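## Task

Three plates have been bumped out of their bays, and each now lies closer to its own bay than to any other bay. Return them to bays 22, 41 and 43. Each must rest flat between that bay's corner pieces, with its cut corner toward the back left.

## Robot and tools

Robot: one FANUC CRX-5iA arm carrying a Robotiq 2F-140 two-finger gripper. There is only one arm, so every motion argument describes this single gripper.

Deck: bays are named row then column. Bay 23 is row 2, column 3. Row 1 is nearest the arm and row 4 farthest. Column 1 is on the arm's left and column 4 on its right. Column 4 bays have raised floors. Originally, sealed 96-well plates sat in 11, 22, 23, 31, 32 and sealed 384-well plates in 12, 21, 41, 43. All other bays were empty. Every piece began with its cut corner at back left. Ware positions are known only from the camera images. A plate counts as placed only if it stays put after the gripper opens and withdraws.

Frame: the scene frame has its origin on the table surface under the arm base. +z is up, and +y is to the left when facing along +x. The base may be slightly tilted. Reported hand positions can be a little off, especially at long reach.

The row: every motion uses a row of 10 numbers: x, y, z, qw, qx, qy, qz, position, force_limit, speed. x, y, z are an absolute target for end_effector_position in metres, in the scene frame. This point lies midway between the closed finger pads. qw..qz are an absolute target orientation quaternion, w first, in the scene frame. The fingers point along the gripper's +z axis and close along its y axis. Put the desired quaternion in every row, because the reported orientation can drift.

The last three row values each run from -1 to 1. position: +1 is fully open (140 mm); the pads touch near -0.8; -1 closes until blocked. force_limit: grip strength, roughly 14 N at -1, 60 N at 0, 107 N at +1. speed: finger speed, roughly 30, 140 and 250 mm/s at -1, 0 and +1.

execute_actions: the argument actions is a list holding at most one item.
- An empty list only reports the state.
- {"rows": [...], "steps": n} applies one row per 1/30 s step, for up to 15 steps and up to 15 rows. The final row repeats if there are fewer rows than steps.
- {"steps": n} with no rows is a wait of up to 300 steps, counted from the previous result, so your reply time is included.
Any target more than 0.6 m from the last reported position along any gripper axis is refused, and nothing is sent. Each step is clipped to 70 mm and 16 degrees from the measured pose. Distant targets therefore take several calls; check the reported pose and send the remainder. pictures (boolean) turns the images on or off.

move: target is one 10-number row as above, an absolute pose. The gripper travels a straight path toward it for 0.5 to 10 s, and paths longer than 10 s stop early. speed is in m/s, from 0.002 to 0.5, default 0.25. Rotation is capped at twice that value in rad/s, taking the shorter way. The finger values are sent at the start. The path does not avoid obstacles. The result adds a move: line with the outcome (done, off_target, moving, held, fault), the limits hit, and the distance left. paced means the pose was clipped. held means a safety check blocked steps; after a hold the arm may surge faster than requested.

wait: seconds from 0 to 10; nothing new is sent. zoom_image: camera (cam_head_left, cam_head_right or cam_wrist) and region [x0, y0, x1, y1] in pixels of that camera's latest image, origin at top-left, at most 504x504. read_manual returns licence text only. finished_scene: scene, 1 or 2.

Cameras: cam_head_left and cam_head_right are 896x504, and cam_wrist is a 504x504 fisheye. Calibration is given, but can be off by a couple of degrees and several millimetres.

Reading results: the state line shows the gripper position and quaternion. A "pose unreachable" line and HELD marks mean the clearance check changed or blocked a command. Hand target shows where the controller is heading now. object_status codes: 0 = moving; 1 = blocked while opening; 2 = blocked while closing, i.e. a grip; 3 = reached the requested position or pads touching. Confirm a grip by reading 2. position_measured is in counts: 3 is open and 230 is pads touching. To squeeze harder while gripping, raise force_limit and also change position slightly, e.g. -1 to -0.98.

Geometry: closed fingertips reach about 33 mm past the reference point, and fully open ones about 9 mm. Closing pushes the tips about 24 mm farther out, so leave that gap above the deck before closing.

Cautions: the arm is stiff. Commanding even slightly past a firm contact, or hitting fast, can trigger a fault. A fault comes from joint torque at its load limit (145 N m for the big joints, 36.4 N m for the wrist joints) or from an outside force of 150 N. The arm then halts for 10 s and the rest of the call is dropped. Move slowly near contact. Holding loads heats the motors; a MOTOR HOT line is a warning, and an over-temperature fault brakes the arm. Parts in the gripper may get brief tugs, so grip firmly. Never drop, slam or knock anything, and never let anything leave the table. The simulation keeps running while you compose a reply. When done, open the fingers and lift clear before ending the scene.

Each tool is called by a JSON object that holds its "op" and its "data".

## Session

{"op": "execute_actions", "data": {"actions": []}}

Scene clock: 0.00 s of 9600.00 s.
end_effector_position=(+0.5480, -0.0888, +0.4165) position_measured=3 object_status=3 end_effector_quat_wxyz=(-0.324, +0.893, -0.031, -0.311)
Joint positions: [ 0.266  0.132  0.218  0.    -1.656  1.307]
Joint velocities: [ 0.001  0.     0.     0.001 -0.001  0.   ]
Hand target: +0.548, -0.089, +0.417; -0.324, +0.893, -0.031, -0.311

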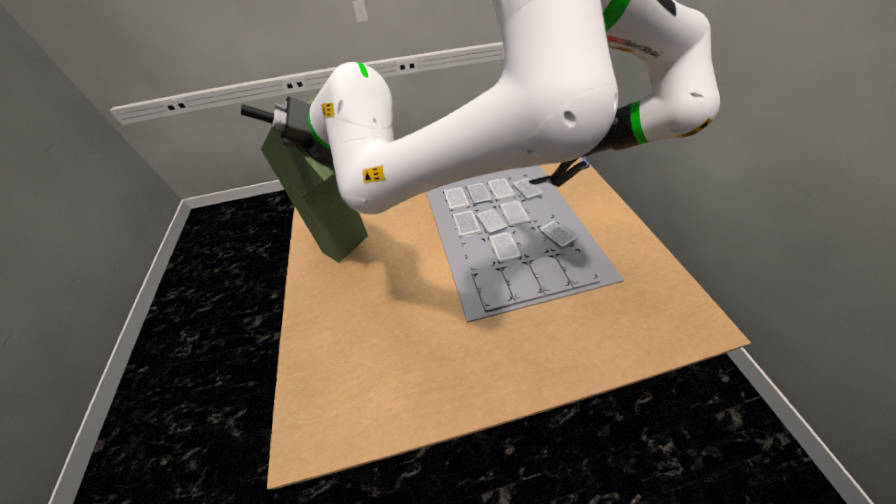

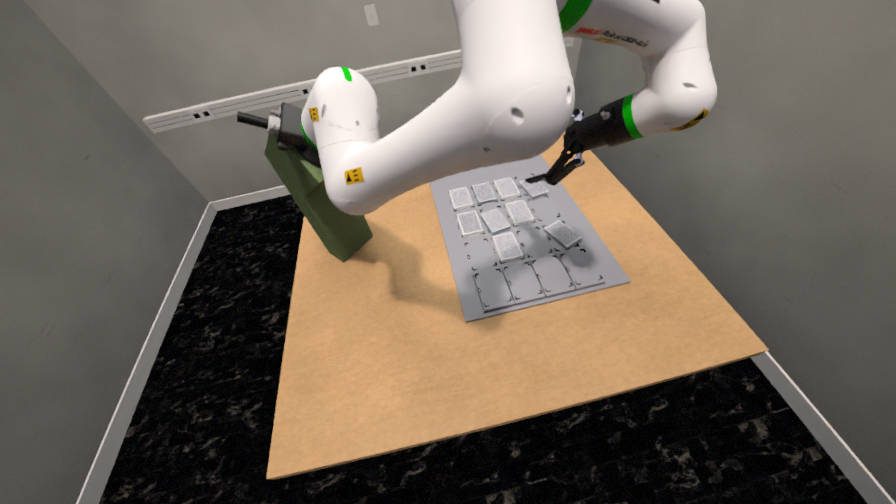

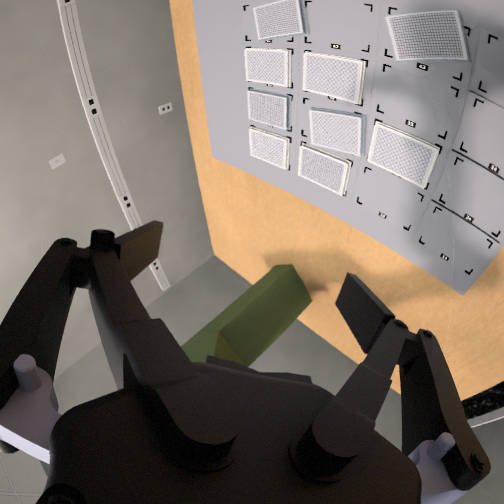

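{"op": "zoom_image", "data": {"camera": "cam_head_left", "region": [410, 150, 650, 330]}}

{"op": "zoom_image", "data": {"camera": "cam_wrist", "region": [190, 0, 504, 300]}}

Region (410, 150, 650, 330) of cam_head_left's 896x504 image, scaled by 2.100, with more detail than that image has; it fills the top 378 rows of this view, and the rest is white.

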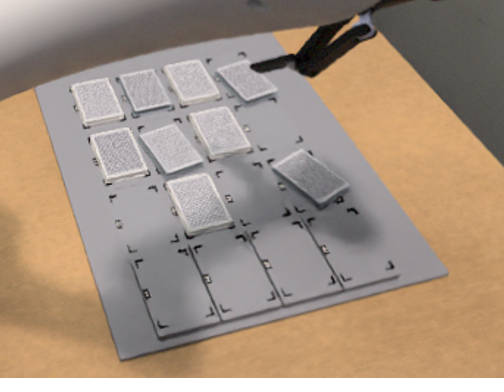

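Region (190, 0, 504, 300) of cam_wrist's 504x504 image, scaled by 1.605, with more detail than that image has; it fills the top 482 rows of this view, and the rest is white.

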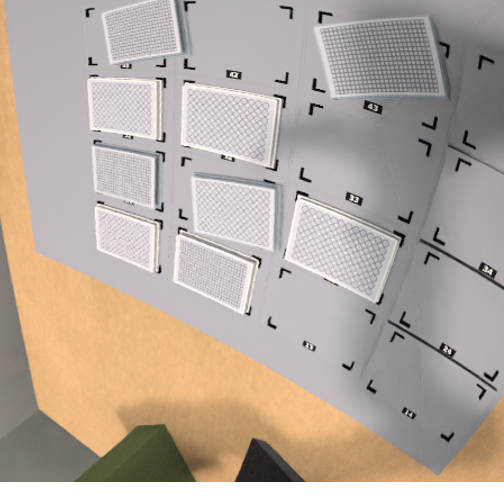

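{"op": "move", "data": {"target": [0.45, 0.05, 0.30, 0, 1, 0, 0, 1, 0, 0], "speed": 0.25}}

Scene clock: 5.63 s of 9600.00 s.
end_effector_position=(+0.4495, +0.0504, +0.3002) position_measured=3 object_status=3 end_effector_quat_wxyz=(-0.001, +1.000, +0.001, -0.000)
Joint positions: [ 0.729  0.124 -0.929  1.274 -0.99  -0.098]
Joint velocities: [-0.     0.001 -0.003  0.001 -0.    -0.003]
Hand target: +0.449, +0.050, +0.300; -0.001, +1.000, +0.001, -0.000
Off the commanded pose: 0.001 m, 0 deg.
After step 90, 0.23 s passed at rest.
move: done
camera_calibration (this result's frames):
cam_wrist: T_world_to_cam=[[0.264732, -0.964127, -0.0193883, -0.0614673], [-0.929341, -0.260443, 0.261717, 0.364759], [-0.257378, -0.0512664, -0.96495, 0.579616], [0, 0, 0, 1]] pos_world=[0.504438, 0.0654515, 0.462645]

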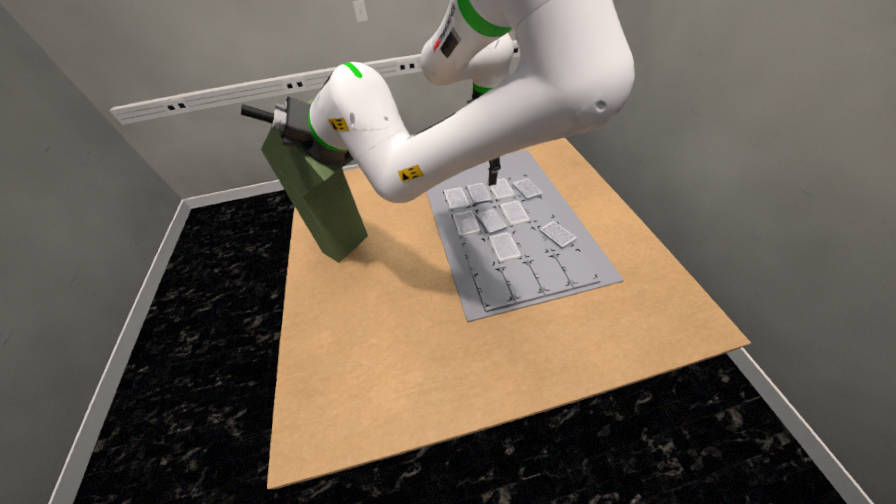

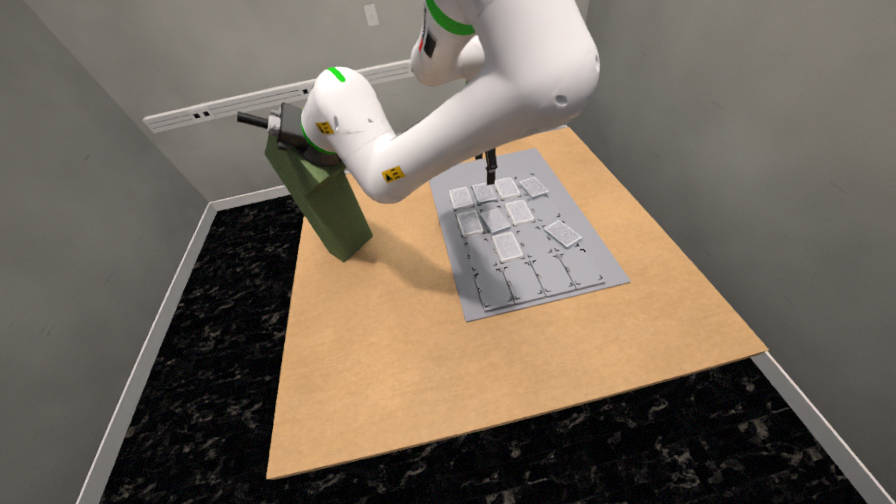

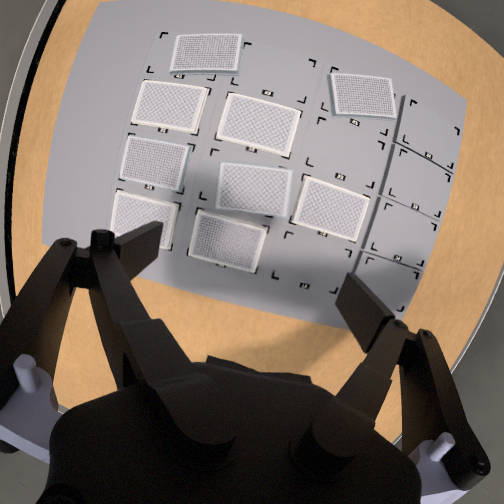

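{"op": "zoom_image", "data": {"camera": "cam_wrist", "region": [170, 80, 390, 290]}}

{"op": "zoom_image", "data": {"camera": "cam_wrist", "region": [120, 10, 430, 190]}}

Region (170, 80, 390, 290) of cam_wrist's 504x504 image, scaled by 2.291, with more detail than that image has; it fills the top 481 rows of this view, and the rest is white.

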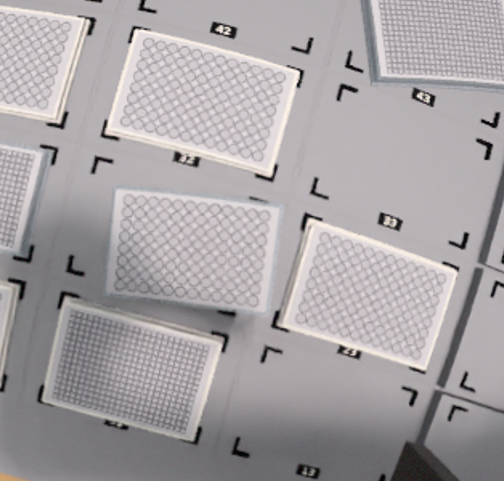

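Region (120, 10, 430, 190) of cam_wrist's 504x504 image, scaled by 1.626, with more detail than that image has; it fills the top 293 rows of this view, and the rest is white.

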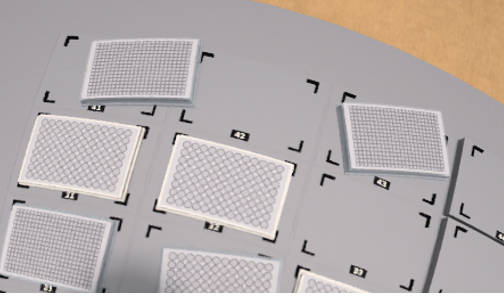

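{"op": "move", "data": {"target": [0.493, 0.0625, 0.14, 0, 0.6475, 0.7621, 0, 0.5, 0, 0], "speed": 0.3}}

Scene clock: 18.17 s of 9600.00 s.
end_effector_position=(+0.4932, +0.0628, +0.1403) position_measured=66 object_status=3 end_effector_quat_wxyz=(-0.000, +0.648, +0.762, -0.000)
Joint positions: [ 0.276  0.456 -0.738  1.791 -0.792  1.466]
Joint velocities: [ 0.001  0.     0.    -0.003 -0.     0.002]
Hand target: +0.493, +0.063, +0.140; -0.000, +0.647, +0.762, -0.000
Off the commanded pose: 0.000 m, 0 deg.
After step 90, 6.20 s passed at rest.
move: done
camera_calibration (this result's frames):
cam_wrist: T_world_to_cam=[[0.90924, 0.415915, -0.0172575, -0.468945], [0.405608, -0.875859, 0.261443, -0.169264], [0.0936232, -0.244714, -0.965065, 0.276289], [0, 0, 0, 1]] pos_world=[0.469171, 0.114402, 0.302797]

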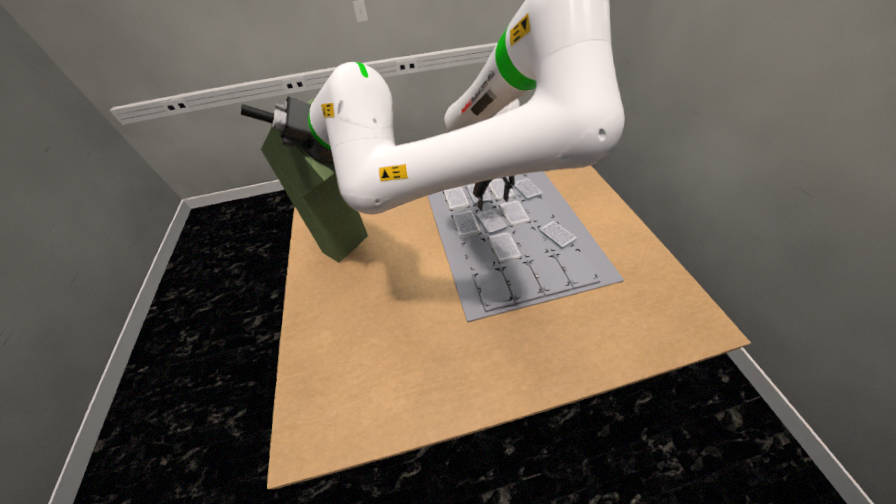

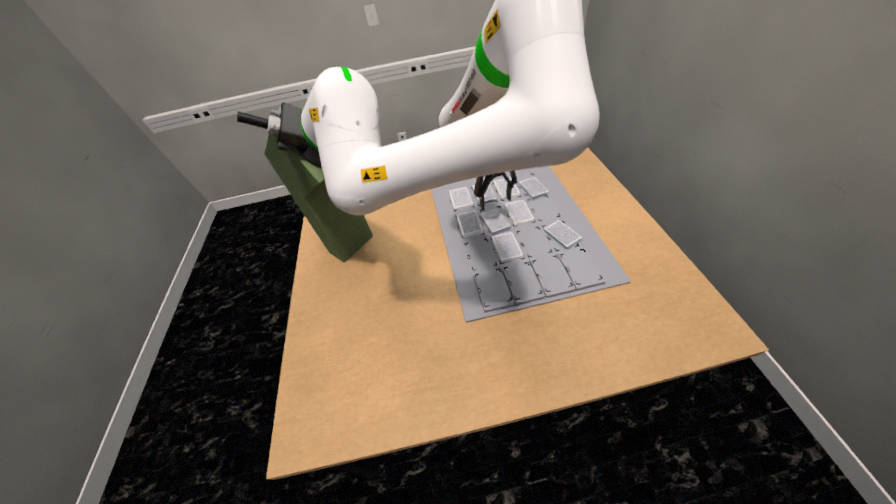

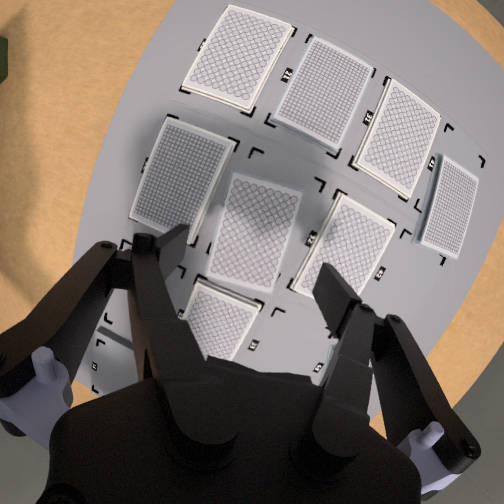

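{"op": "zoom_image", "data": {"camera": "cam_wrist", "region": [150, 120, 370, 330]}}

Region (150, 120, 370, 330) of cam_wrist's 504x504 image, scaled by 2.291, with more detail than that image has; it fills the top 481 rows of this view, and the rest is white.

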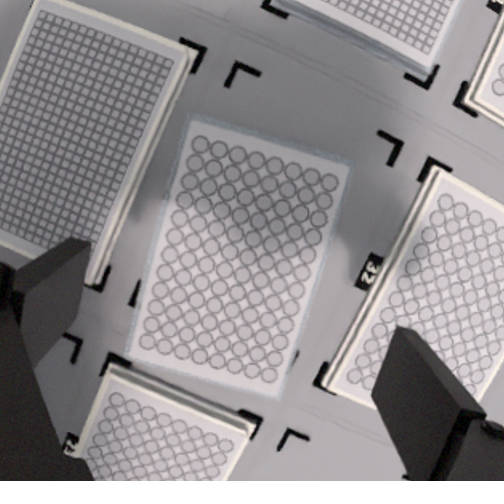

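{"op": "move", "data": {"target": [0.4925, 0.062, 0.062, 0, 0.6495, 0.7604, 0, 0.5, 0, 0], "speed": 0.1}}

{"op": "zoom_image", "data": {"camera": "cam_wrist", "region": [110, 90, 400, 370]}}

Scene clock: 23.37 s of 9600.00 s.
end_effector_position=(+0.4927, +0.0622, +0.0621) position_measured=66 object_status=3 end_effector_quat_wxyz=(-0.000, +0.649, +0.760, -0.000)
Joint positions: [ 0.108  0.607 -0.632  2.012 -0.751  1.372]
Joint velocities: [-0.003 -0.     0.     0.002  0.001 -0.001]
Hand target: +0.493, +0.062, +0.062; -0.000, +0.649, +0.760, -0.000
Off the commanded pose: 0.000 m, 0 deg.
After step 90, 1.07 s passed at rest.
move: done
camera_calibration (this result's frames):
cam_wrist: T_world_to_cam=[[0.911351, 0.411281, -0.0169426, -0.47035], [0.401061, -0.877931, 0.26151, -0.146822], [0.0926799, -0.245123, -0.965052, 0.201178], [0, 0, 0, 1]] pos_world=[0.468894, 0.11386, 0.224574]

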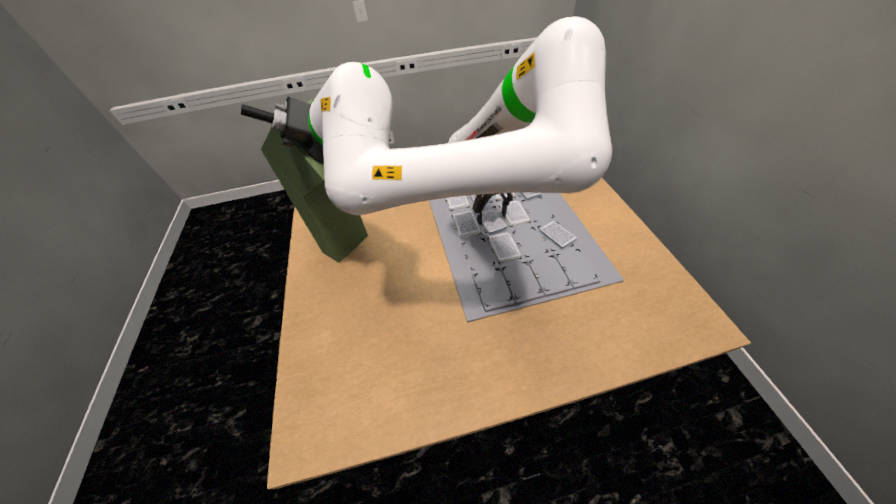

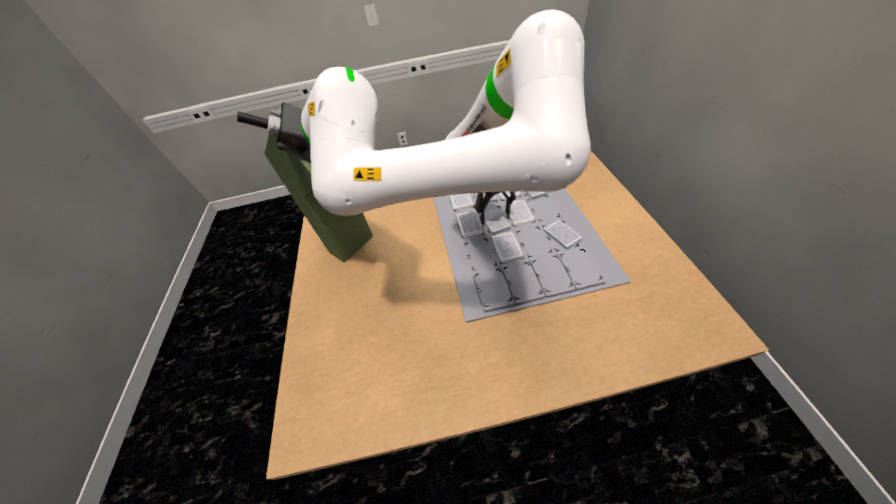

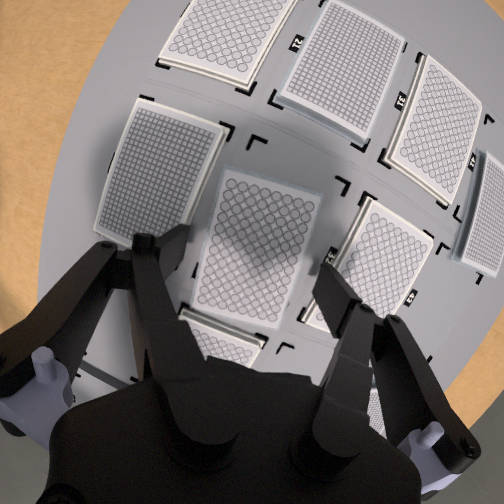

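Region (110, 90, 400, 370) of cam_wrist's 504x504 image, scaled by 1.738, with more detail than that image has; it fills the top 487 rows of this view, and the rest is white.

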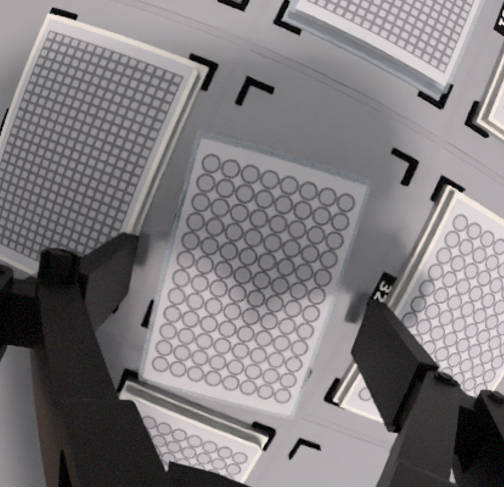

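{"op": "move", "data": {"target": [0.493, 0.062, 0.062, 0, 0.6495, 0.7604, 0, 0.38, 0, 0], "speed": 0.05}}

{"op": "move", "data": {"target": [0.493, 0.062, 0.043, 0, 0.6495, 0.7604, 0, 0.38, 0, 0], "speed": 0.02}}

{"op": "zoom_image", "data": {"camera": "cam_wrist", "region": [110, 90, 400, 370]}}

Scene clock: 27.13 s of 9600.00 s.
end_effector_position=(+0.4930, +0.0621, +0.0620) position_measured=81 object_status=3 end_effector_quat_wxyz=(-0.000, +0.649, +0.760, +0.000)
Joint positions: [ 0.107  0.607 -0.631  2.012 -0.751  1.373]
Joint velocities: [ 0.    -0.    -0.001 -0.    -0.001  0.   ]
Hand target: +0.493, +0.062, +0.062; +0.000, +0.649, +0.760, +0.000
Off the commanded pose: 0.000 m, 0 deg.
After step 90, 0.07 s passed at rest.
move: done
camera_calibration (this result's frames):
cam_wrist: T_world_to_cam=[[0.911301, 0.4114, -0.0167536, -0.470579], [0.401125, -0.877892, 0.261543, -0.147034], [0.0928909, -0.245065, -0.965046, 0.200892], [0, 0, 0, 1]] pos_world=[0.469157, 0.113747, 0.224442]

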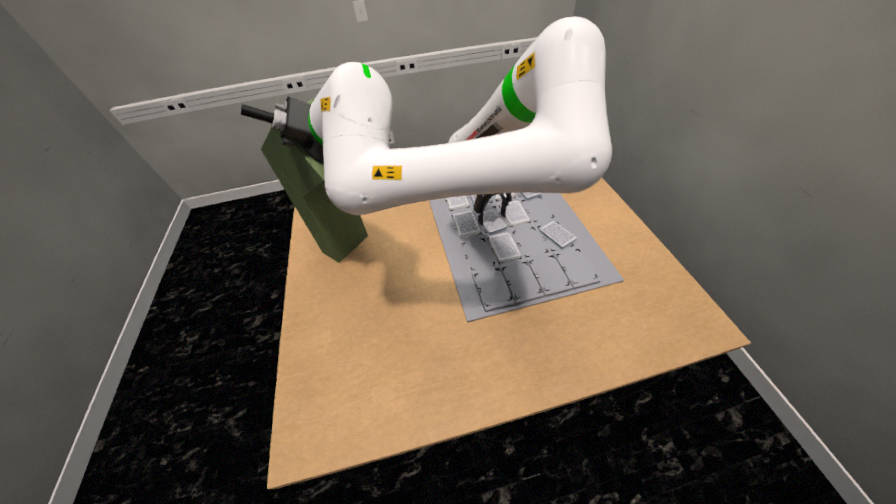

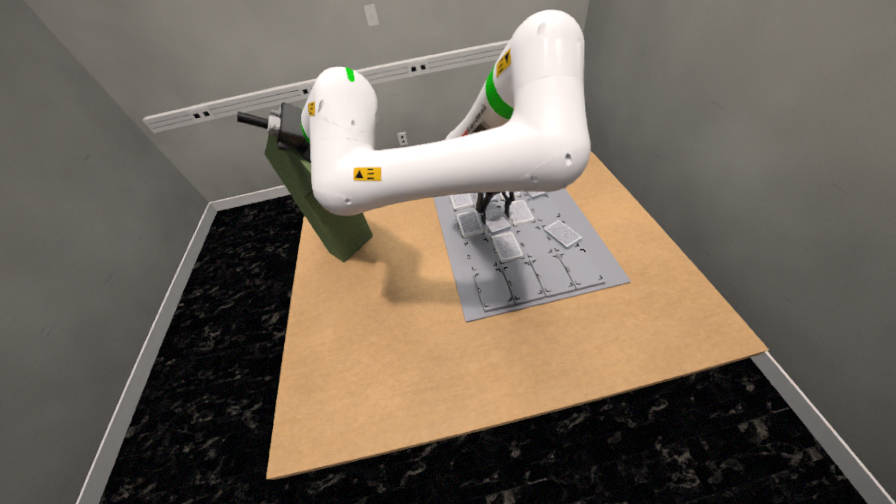

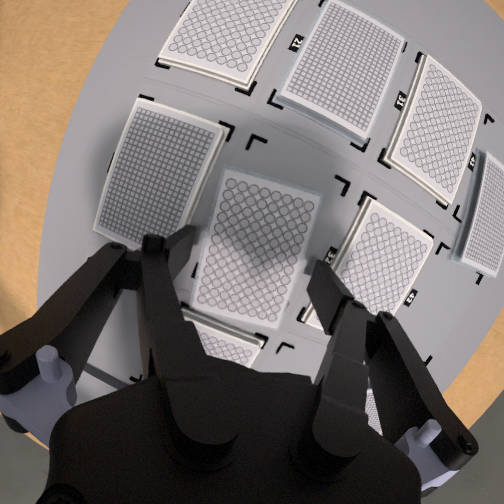

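Scene clock: 28.30 s of 9600.00 s.
end_effector_position=(+0.4931, +0.0620, +0.0430) position_measured=81 object_status=3 end_effector_quat_wxyz=(-0.000, +0.649, +0.760, -0.000)
Joint positions: [ 0.074  0.645 -0.6    2.055 -0.744  1.358]
Joint velocities: [-0.001  0.003  0.001  0.002  0.001 -0.   ]
Hand target: +0.493, +0.062, +0.043; -0.000, +0.649, +0.760, -0.000
Off the commanded pose: 0.000 m, 0 deg.
move: done
camera_calibration (this result's frames):
cam_wrist: T_world_to_cam=[[0.911351, 0.411286, -0.0168196, -0.470971], [0.40103, -0.877928, 0.261565, -0.142075], [0.0928119, -0.245123, -0.965039, 0.182639], [0, 0, 0, 1]] pos_world=[0.469245, 0.113741, 0.205495]

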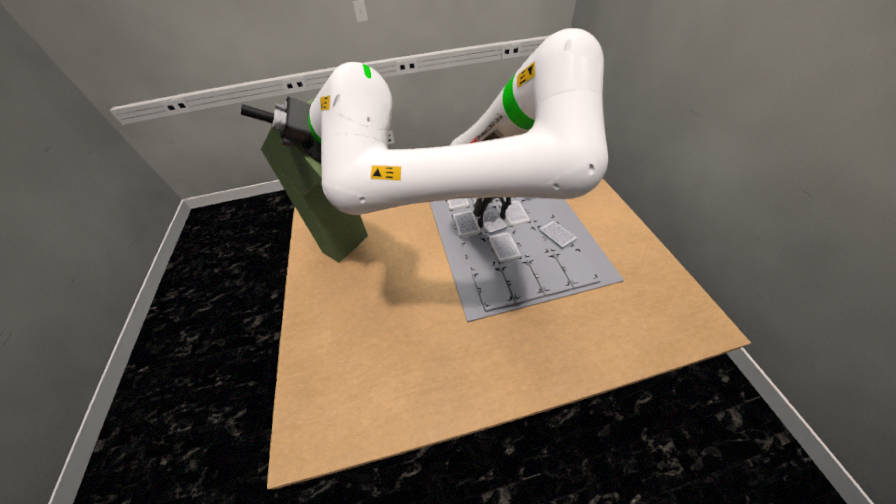

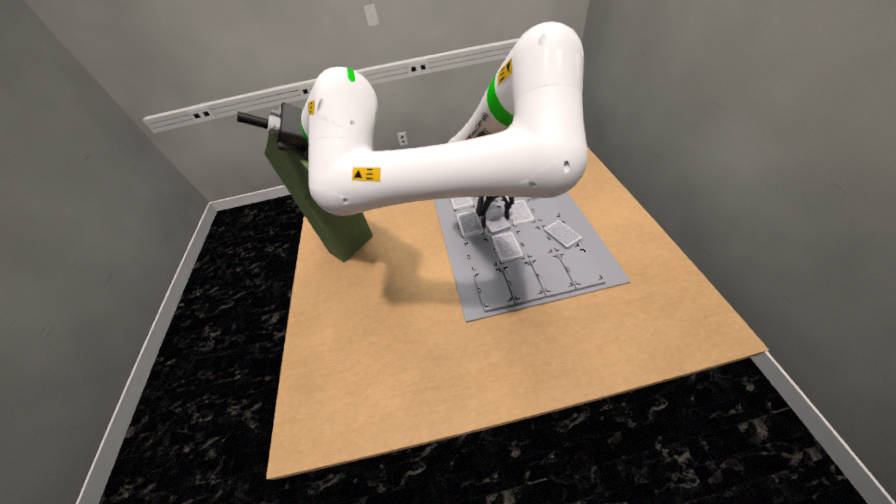

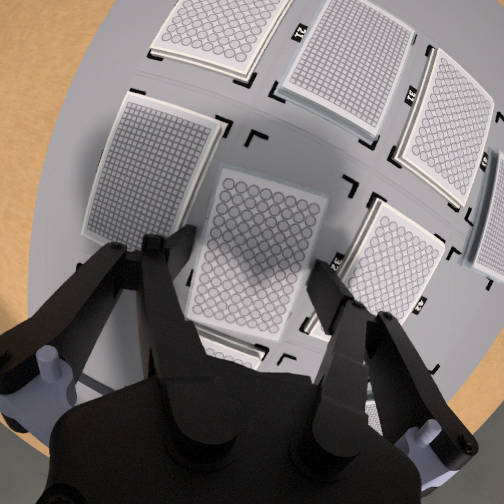

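Region (110, 90, 400, 370) of cam_wrist's 504x504 image, scaled by 1.738, with more detail than that image has; it fills the top 487 rows of this view, and the rest is white.

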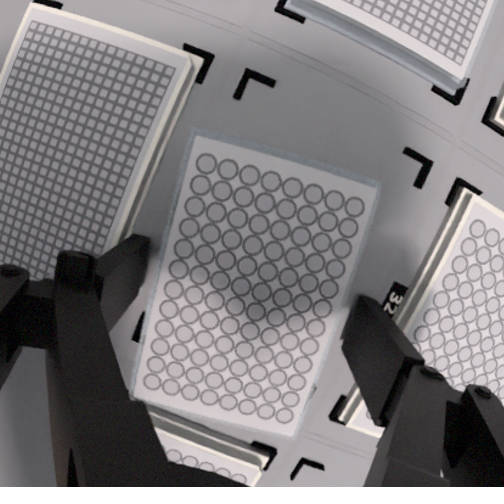

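{"op": "move", "data": {"target": [0.493, 0.062, 0.042, 0, 0.6495, 0.7604, 0, -1, 0, -0.8], "speed": 0.02}}

Scene clock: 29.33 s of 9600.00 s.
end_effector_position=(+0.4930, +0.0620, +0.0420) position_measured=107 object_status=2 end_effector_quat_wxyz=(+0.000, +0.649, +0.760, +0.000)
Joint positions: [ 0.072  0.647 -0.598  2.057 -0.743  1.357]
Joint velocities: [ 0.001  0.     0.001  0.001 -0.    -0.   ]
Hand target: +0.493, +0.062, +0.042; -0.000, +0.649, +0.760, -0.000
Off the commanded pose: 0.000 m, 0 deg.
move: done
camera_calibration (this result's frames):
cam_wrist: T_world_to_cam=[[0.911348, 0.411294, -0.0167852, -0.470931], [0.401028, -0.877927, 0.261573, -0.141814], [0.0928473, -0.245116, -0.965038, 0.181623], [0, 0, 0, 1]] pos_world=[0.46919, 0.113707, 0.204463]

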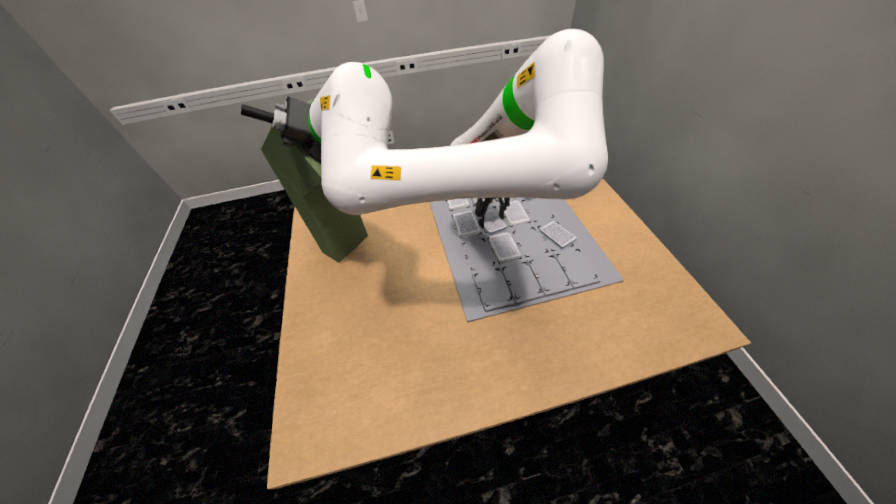

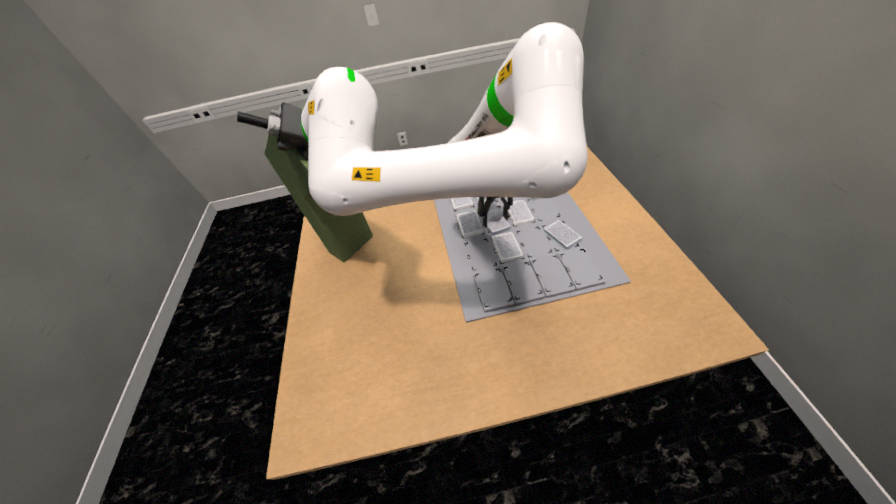

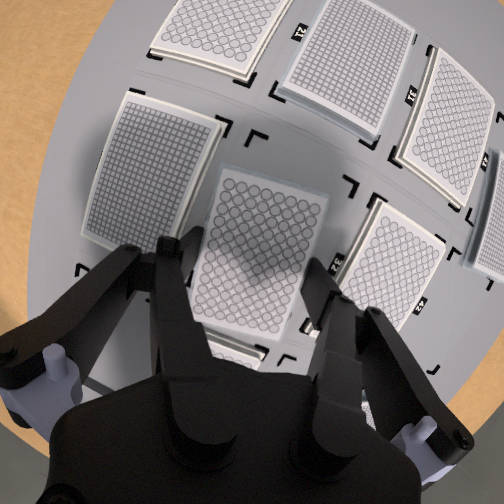

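{"op": "move", "data": {"target": [0.493, 0.062, 0.060, 0, 0.6495, 0.7604, 0, -1, 0, -0.8], "speed": 0.04}}

{"op": "move", "data": {"target": [0.4973, 0.0818, 0.056, 0, 0.7071, 0.7071, 0, -1, 0, -0.8], "speed": 0.05}}

{"op": "zoom_image", "data": {"camera": "cam_wrist", "region": [130, 90, 400, 350]}}

Scene clock: 31.70 s of 9600.00 s.
end_effector_position=(+0.4929, +0.0620, +0.0600) position_measured=107 object_status=2 end_effector_quat_wxyz=(+0.000, +0.649, +0.760, +0.000)
Joint positions: [ 0.103  0.611 -0.628  2.017 -0.75   1.371]
Joint velocities: [-0.001 -0.001 -0.    -0.001  0.001  0.001]
Hand target: +0.493, +0.062, +0.060; +0.000, +0.649, +0.760, +0.000
Off the commanded pose: 0.000 m, 0 deg.
move: done
camera_calibration (this result's frames):
cam_wrist: T_world_to_cam=[[0.91135, 0.411291, -0.0167772, -0.470562], [0.401023, -0.877928, 0.261579, -0.146514], [0.0928559, -0.245118, -0.965036, 0.198942], [0, 0, 0, 1]] pos_world=[0.469129, 0.113674, 0.222417]

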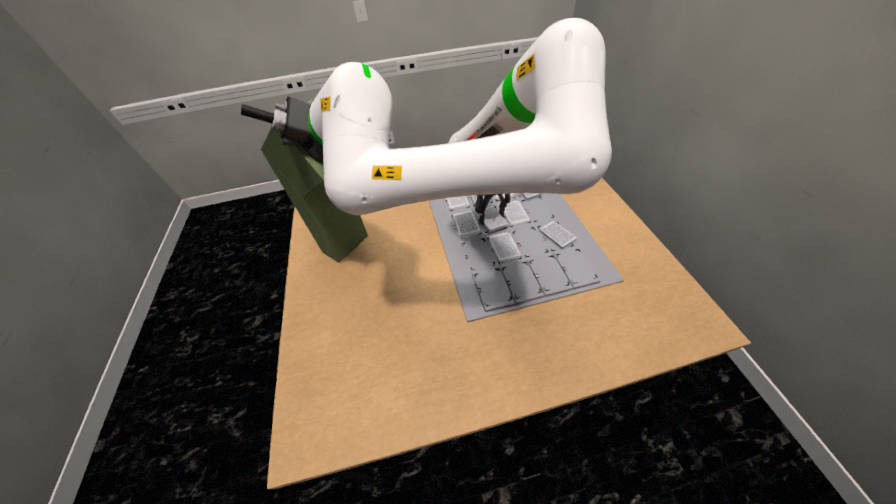

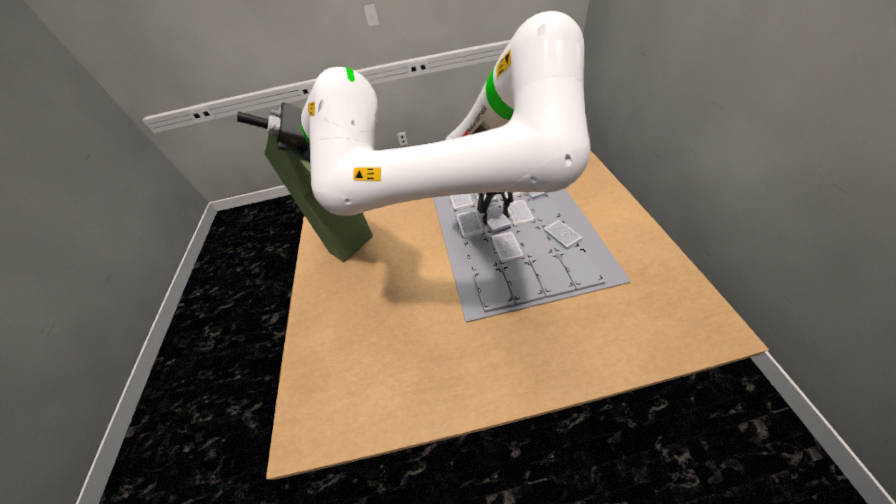

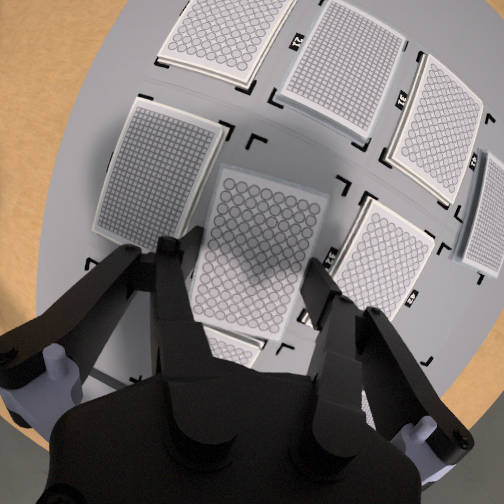

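Scene clock: 33.50 s of 9600.00 s.
end_effector_position=(+0.4973, +0.0818, +0.0560) position_measured=107 object_status=2 end_effector_quat_wxyz=(-0.000, +0.707, +0.707, -0.000)
Joint positions: [ 0.138  0.653 -0.595  1.988 -0.764  1.209]
Joint velocities: [ 0.001  0.002  0.002 -0.     0.001 -0.003]
Hand target: +0.497, +0.082, +0.056; +0.000, +0.707, +0.707, -0.000
Off the commanded pose: 0.000 m, 0 deg.
move: done
camera_calibration (this result's frames):
cam_wrist: T_world_to_cam=[[0.96442, 0.26384, -0.0168085, -0.497065], [0.258929, -0.929803, 0.261575, -0.0549401], [0.0533854, -0.256621, -0.965037, 0.220167], [0, 0, 0, 1]] pos_world=[0.481852, 0.136562, 0.218486]

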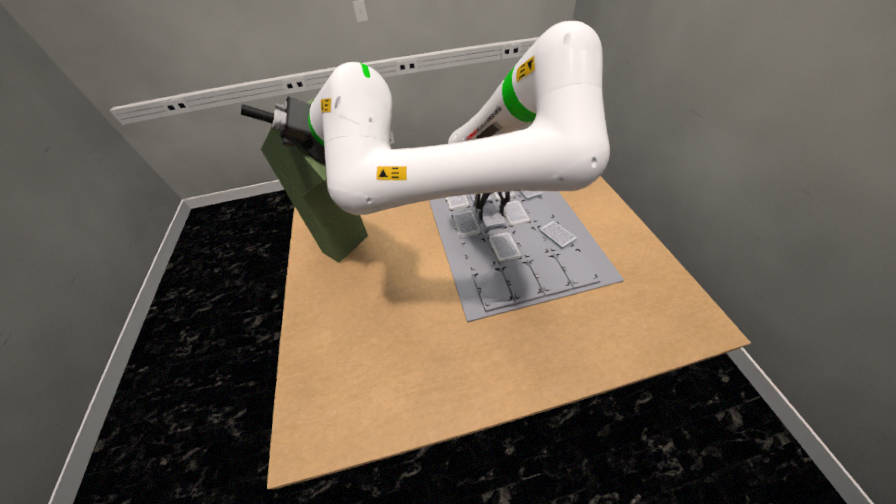

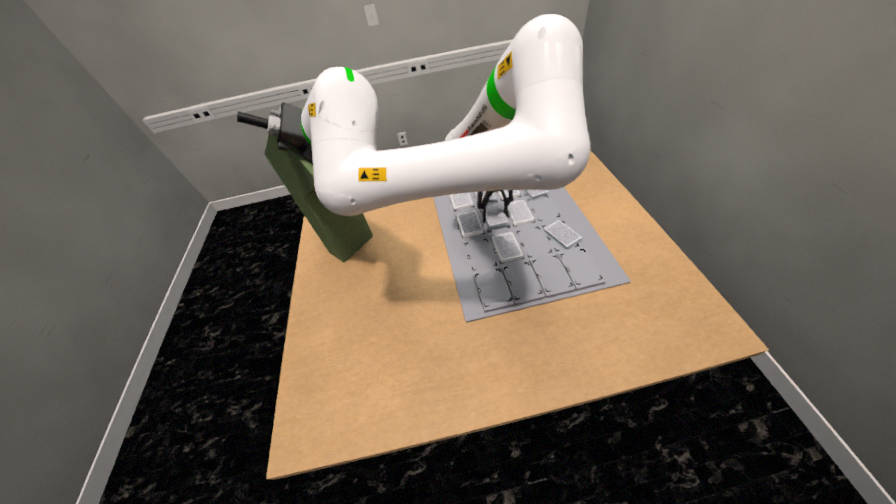

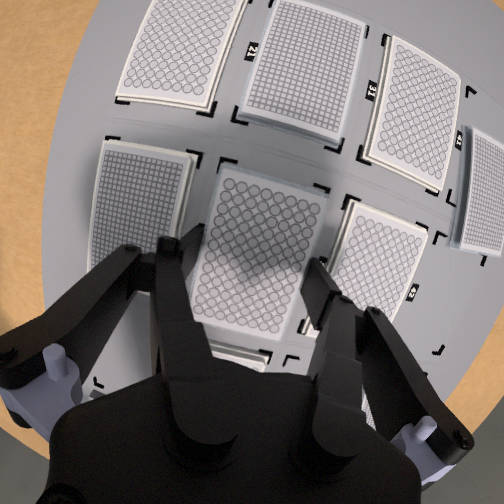

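Region (130, 90, 400, 350) of cam_wrist's 504x504 image, scaled by 1.867, with more detail than that image has; it fills the top 485 rows of this view, and the rest is white.

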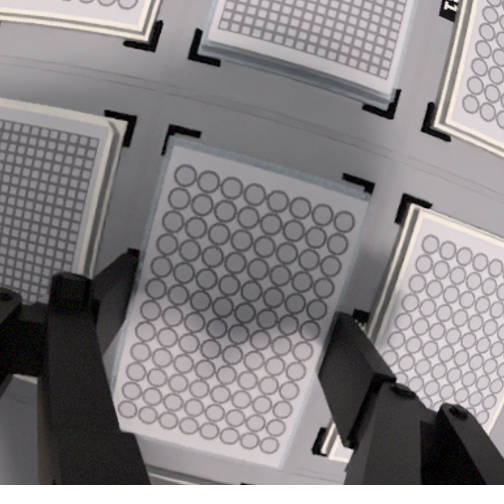

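{"op": "move", "data": {"target": [0.4973, 0.0818, 0.047, 0, 0.7071, 0.7071, 0, -1, 0, -0.8], "speed": 0.02}}

{"op": "zoom_image", "data": {"camera": "cam_wrist", "region": [190, 130, 350, 230]}}

{"op": "zoom_image", "data": {"camera": "cam_wrist", "region": [170, 270, 330, 380]}}

Scene clock: 34.80 s of 9600.00 s.
end_effector_position=(+0.4973, +0.0818, +0.0470) position_measured=107 object_status=2 end_effector_quat_wxyz=(-0.000, +0.707, +0.707, -0.000)
Joint positions: [ 0.122  0.671 -0.58   2.008 -0.76   1.203]
Joint velocities: [-0.     0.001  0.001  0.001  0.002 -0.001]
Hand target: +0.497, +0.082, +0.047; -0.000, +0.707, +0.707, -0.000
Off the commanded pose: 0.000 m, 0 deg.
move: done
camera_calibration (this result's frames):
cam_wrist: T_world_to_cam=[[0.964447, 0.26374, -0.0168053, -0.497271], [0.258832, -0.929831, 0.261572, -0.0525004], [0.053361, -0.256623, -0.965038, 0.211502], [0, 0, 0, 1]] pos_world=[0.481894, 0.13661, 0.209483]

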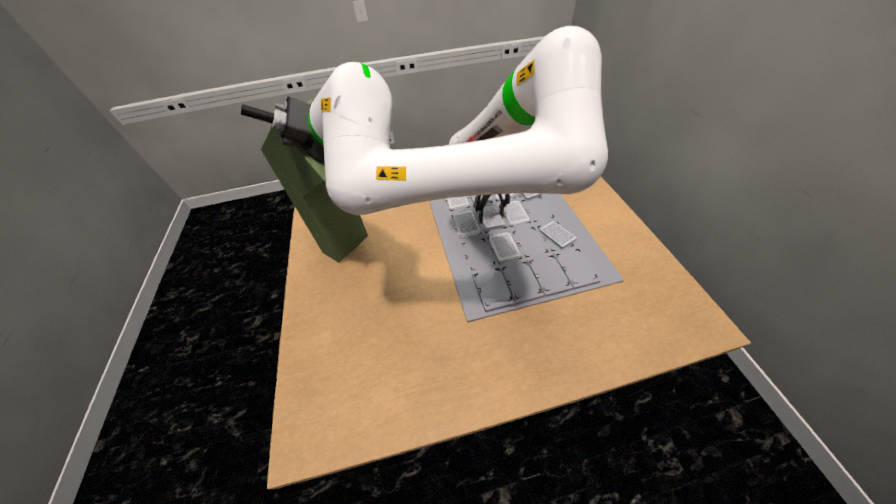

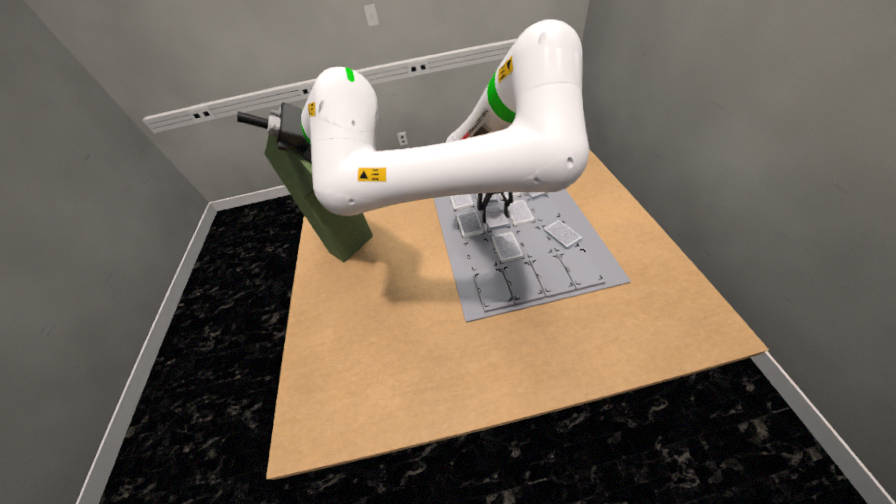

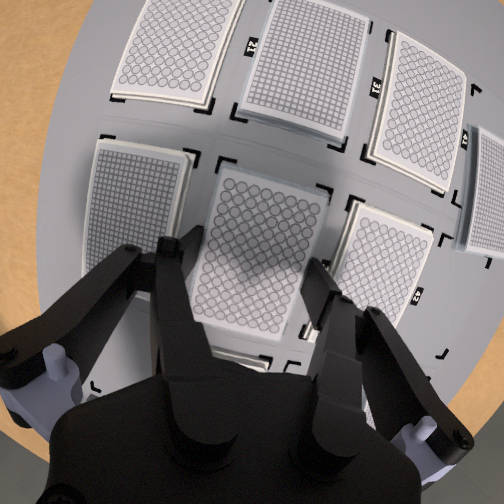

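Region (190, 130, 350, 230) of cam_wrist's 504x504 image, scaled by 3.150, with more detail than that image has; it fills the top 315 rows of this view, and the rest is white.

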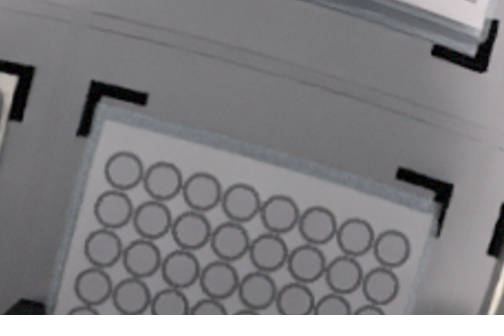

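Region (170, 270, 330, 380) of cam_wrist's 504x504 image, scaled by 3.150, with more detail than that image has; it fills the top 346 rows of this view, and the rest is white.

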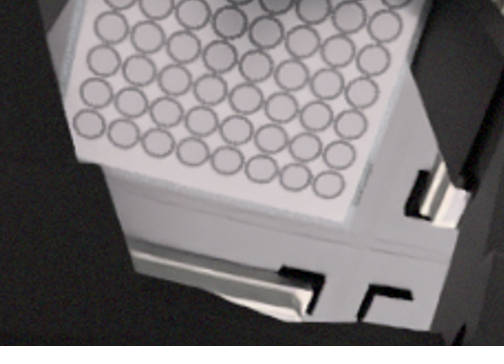

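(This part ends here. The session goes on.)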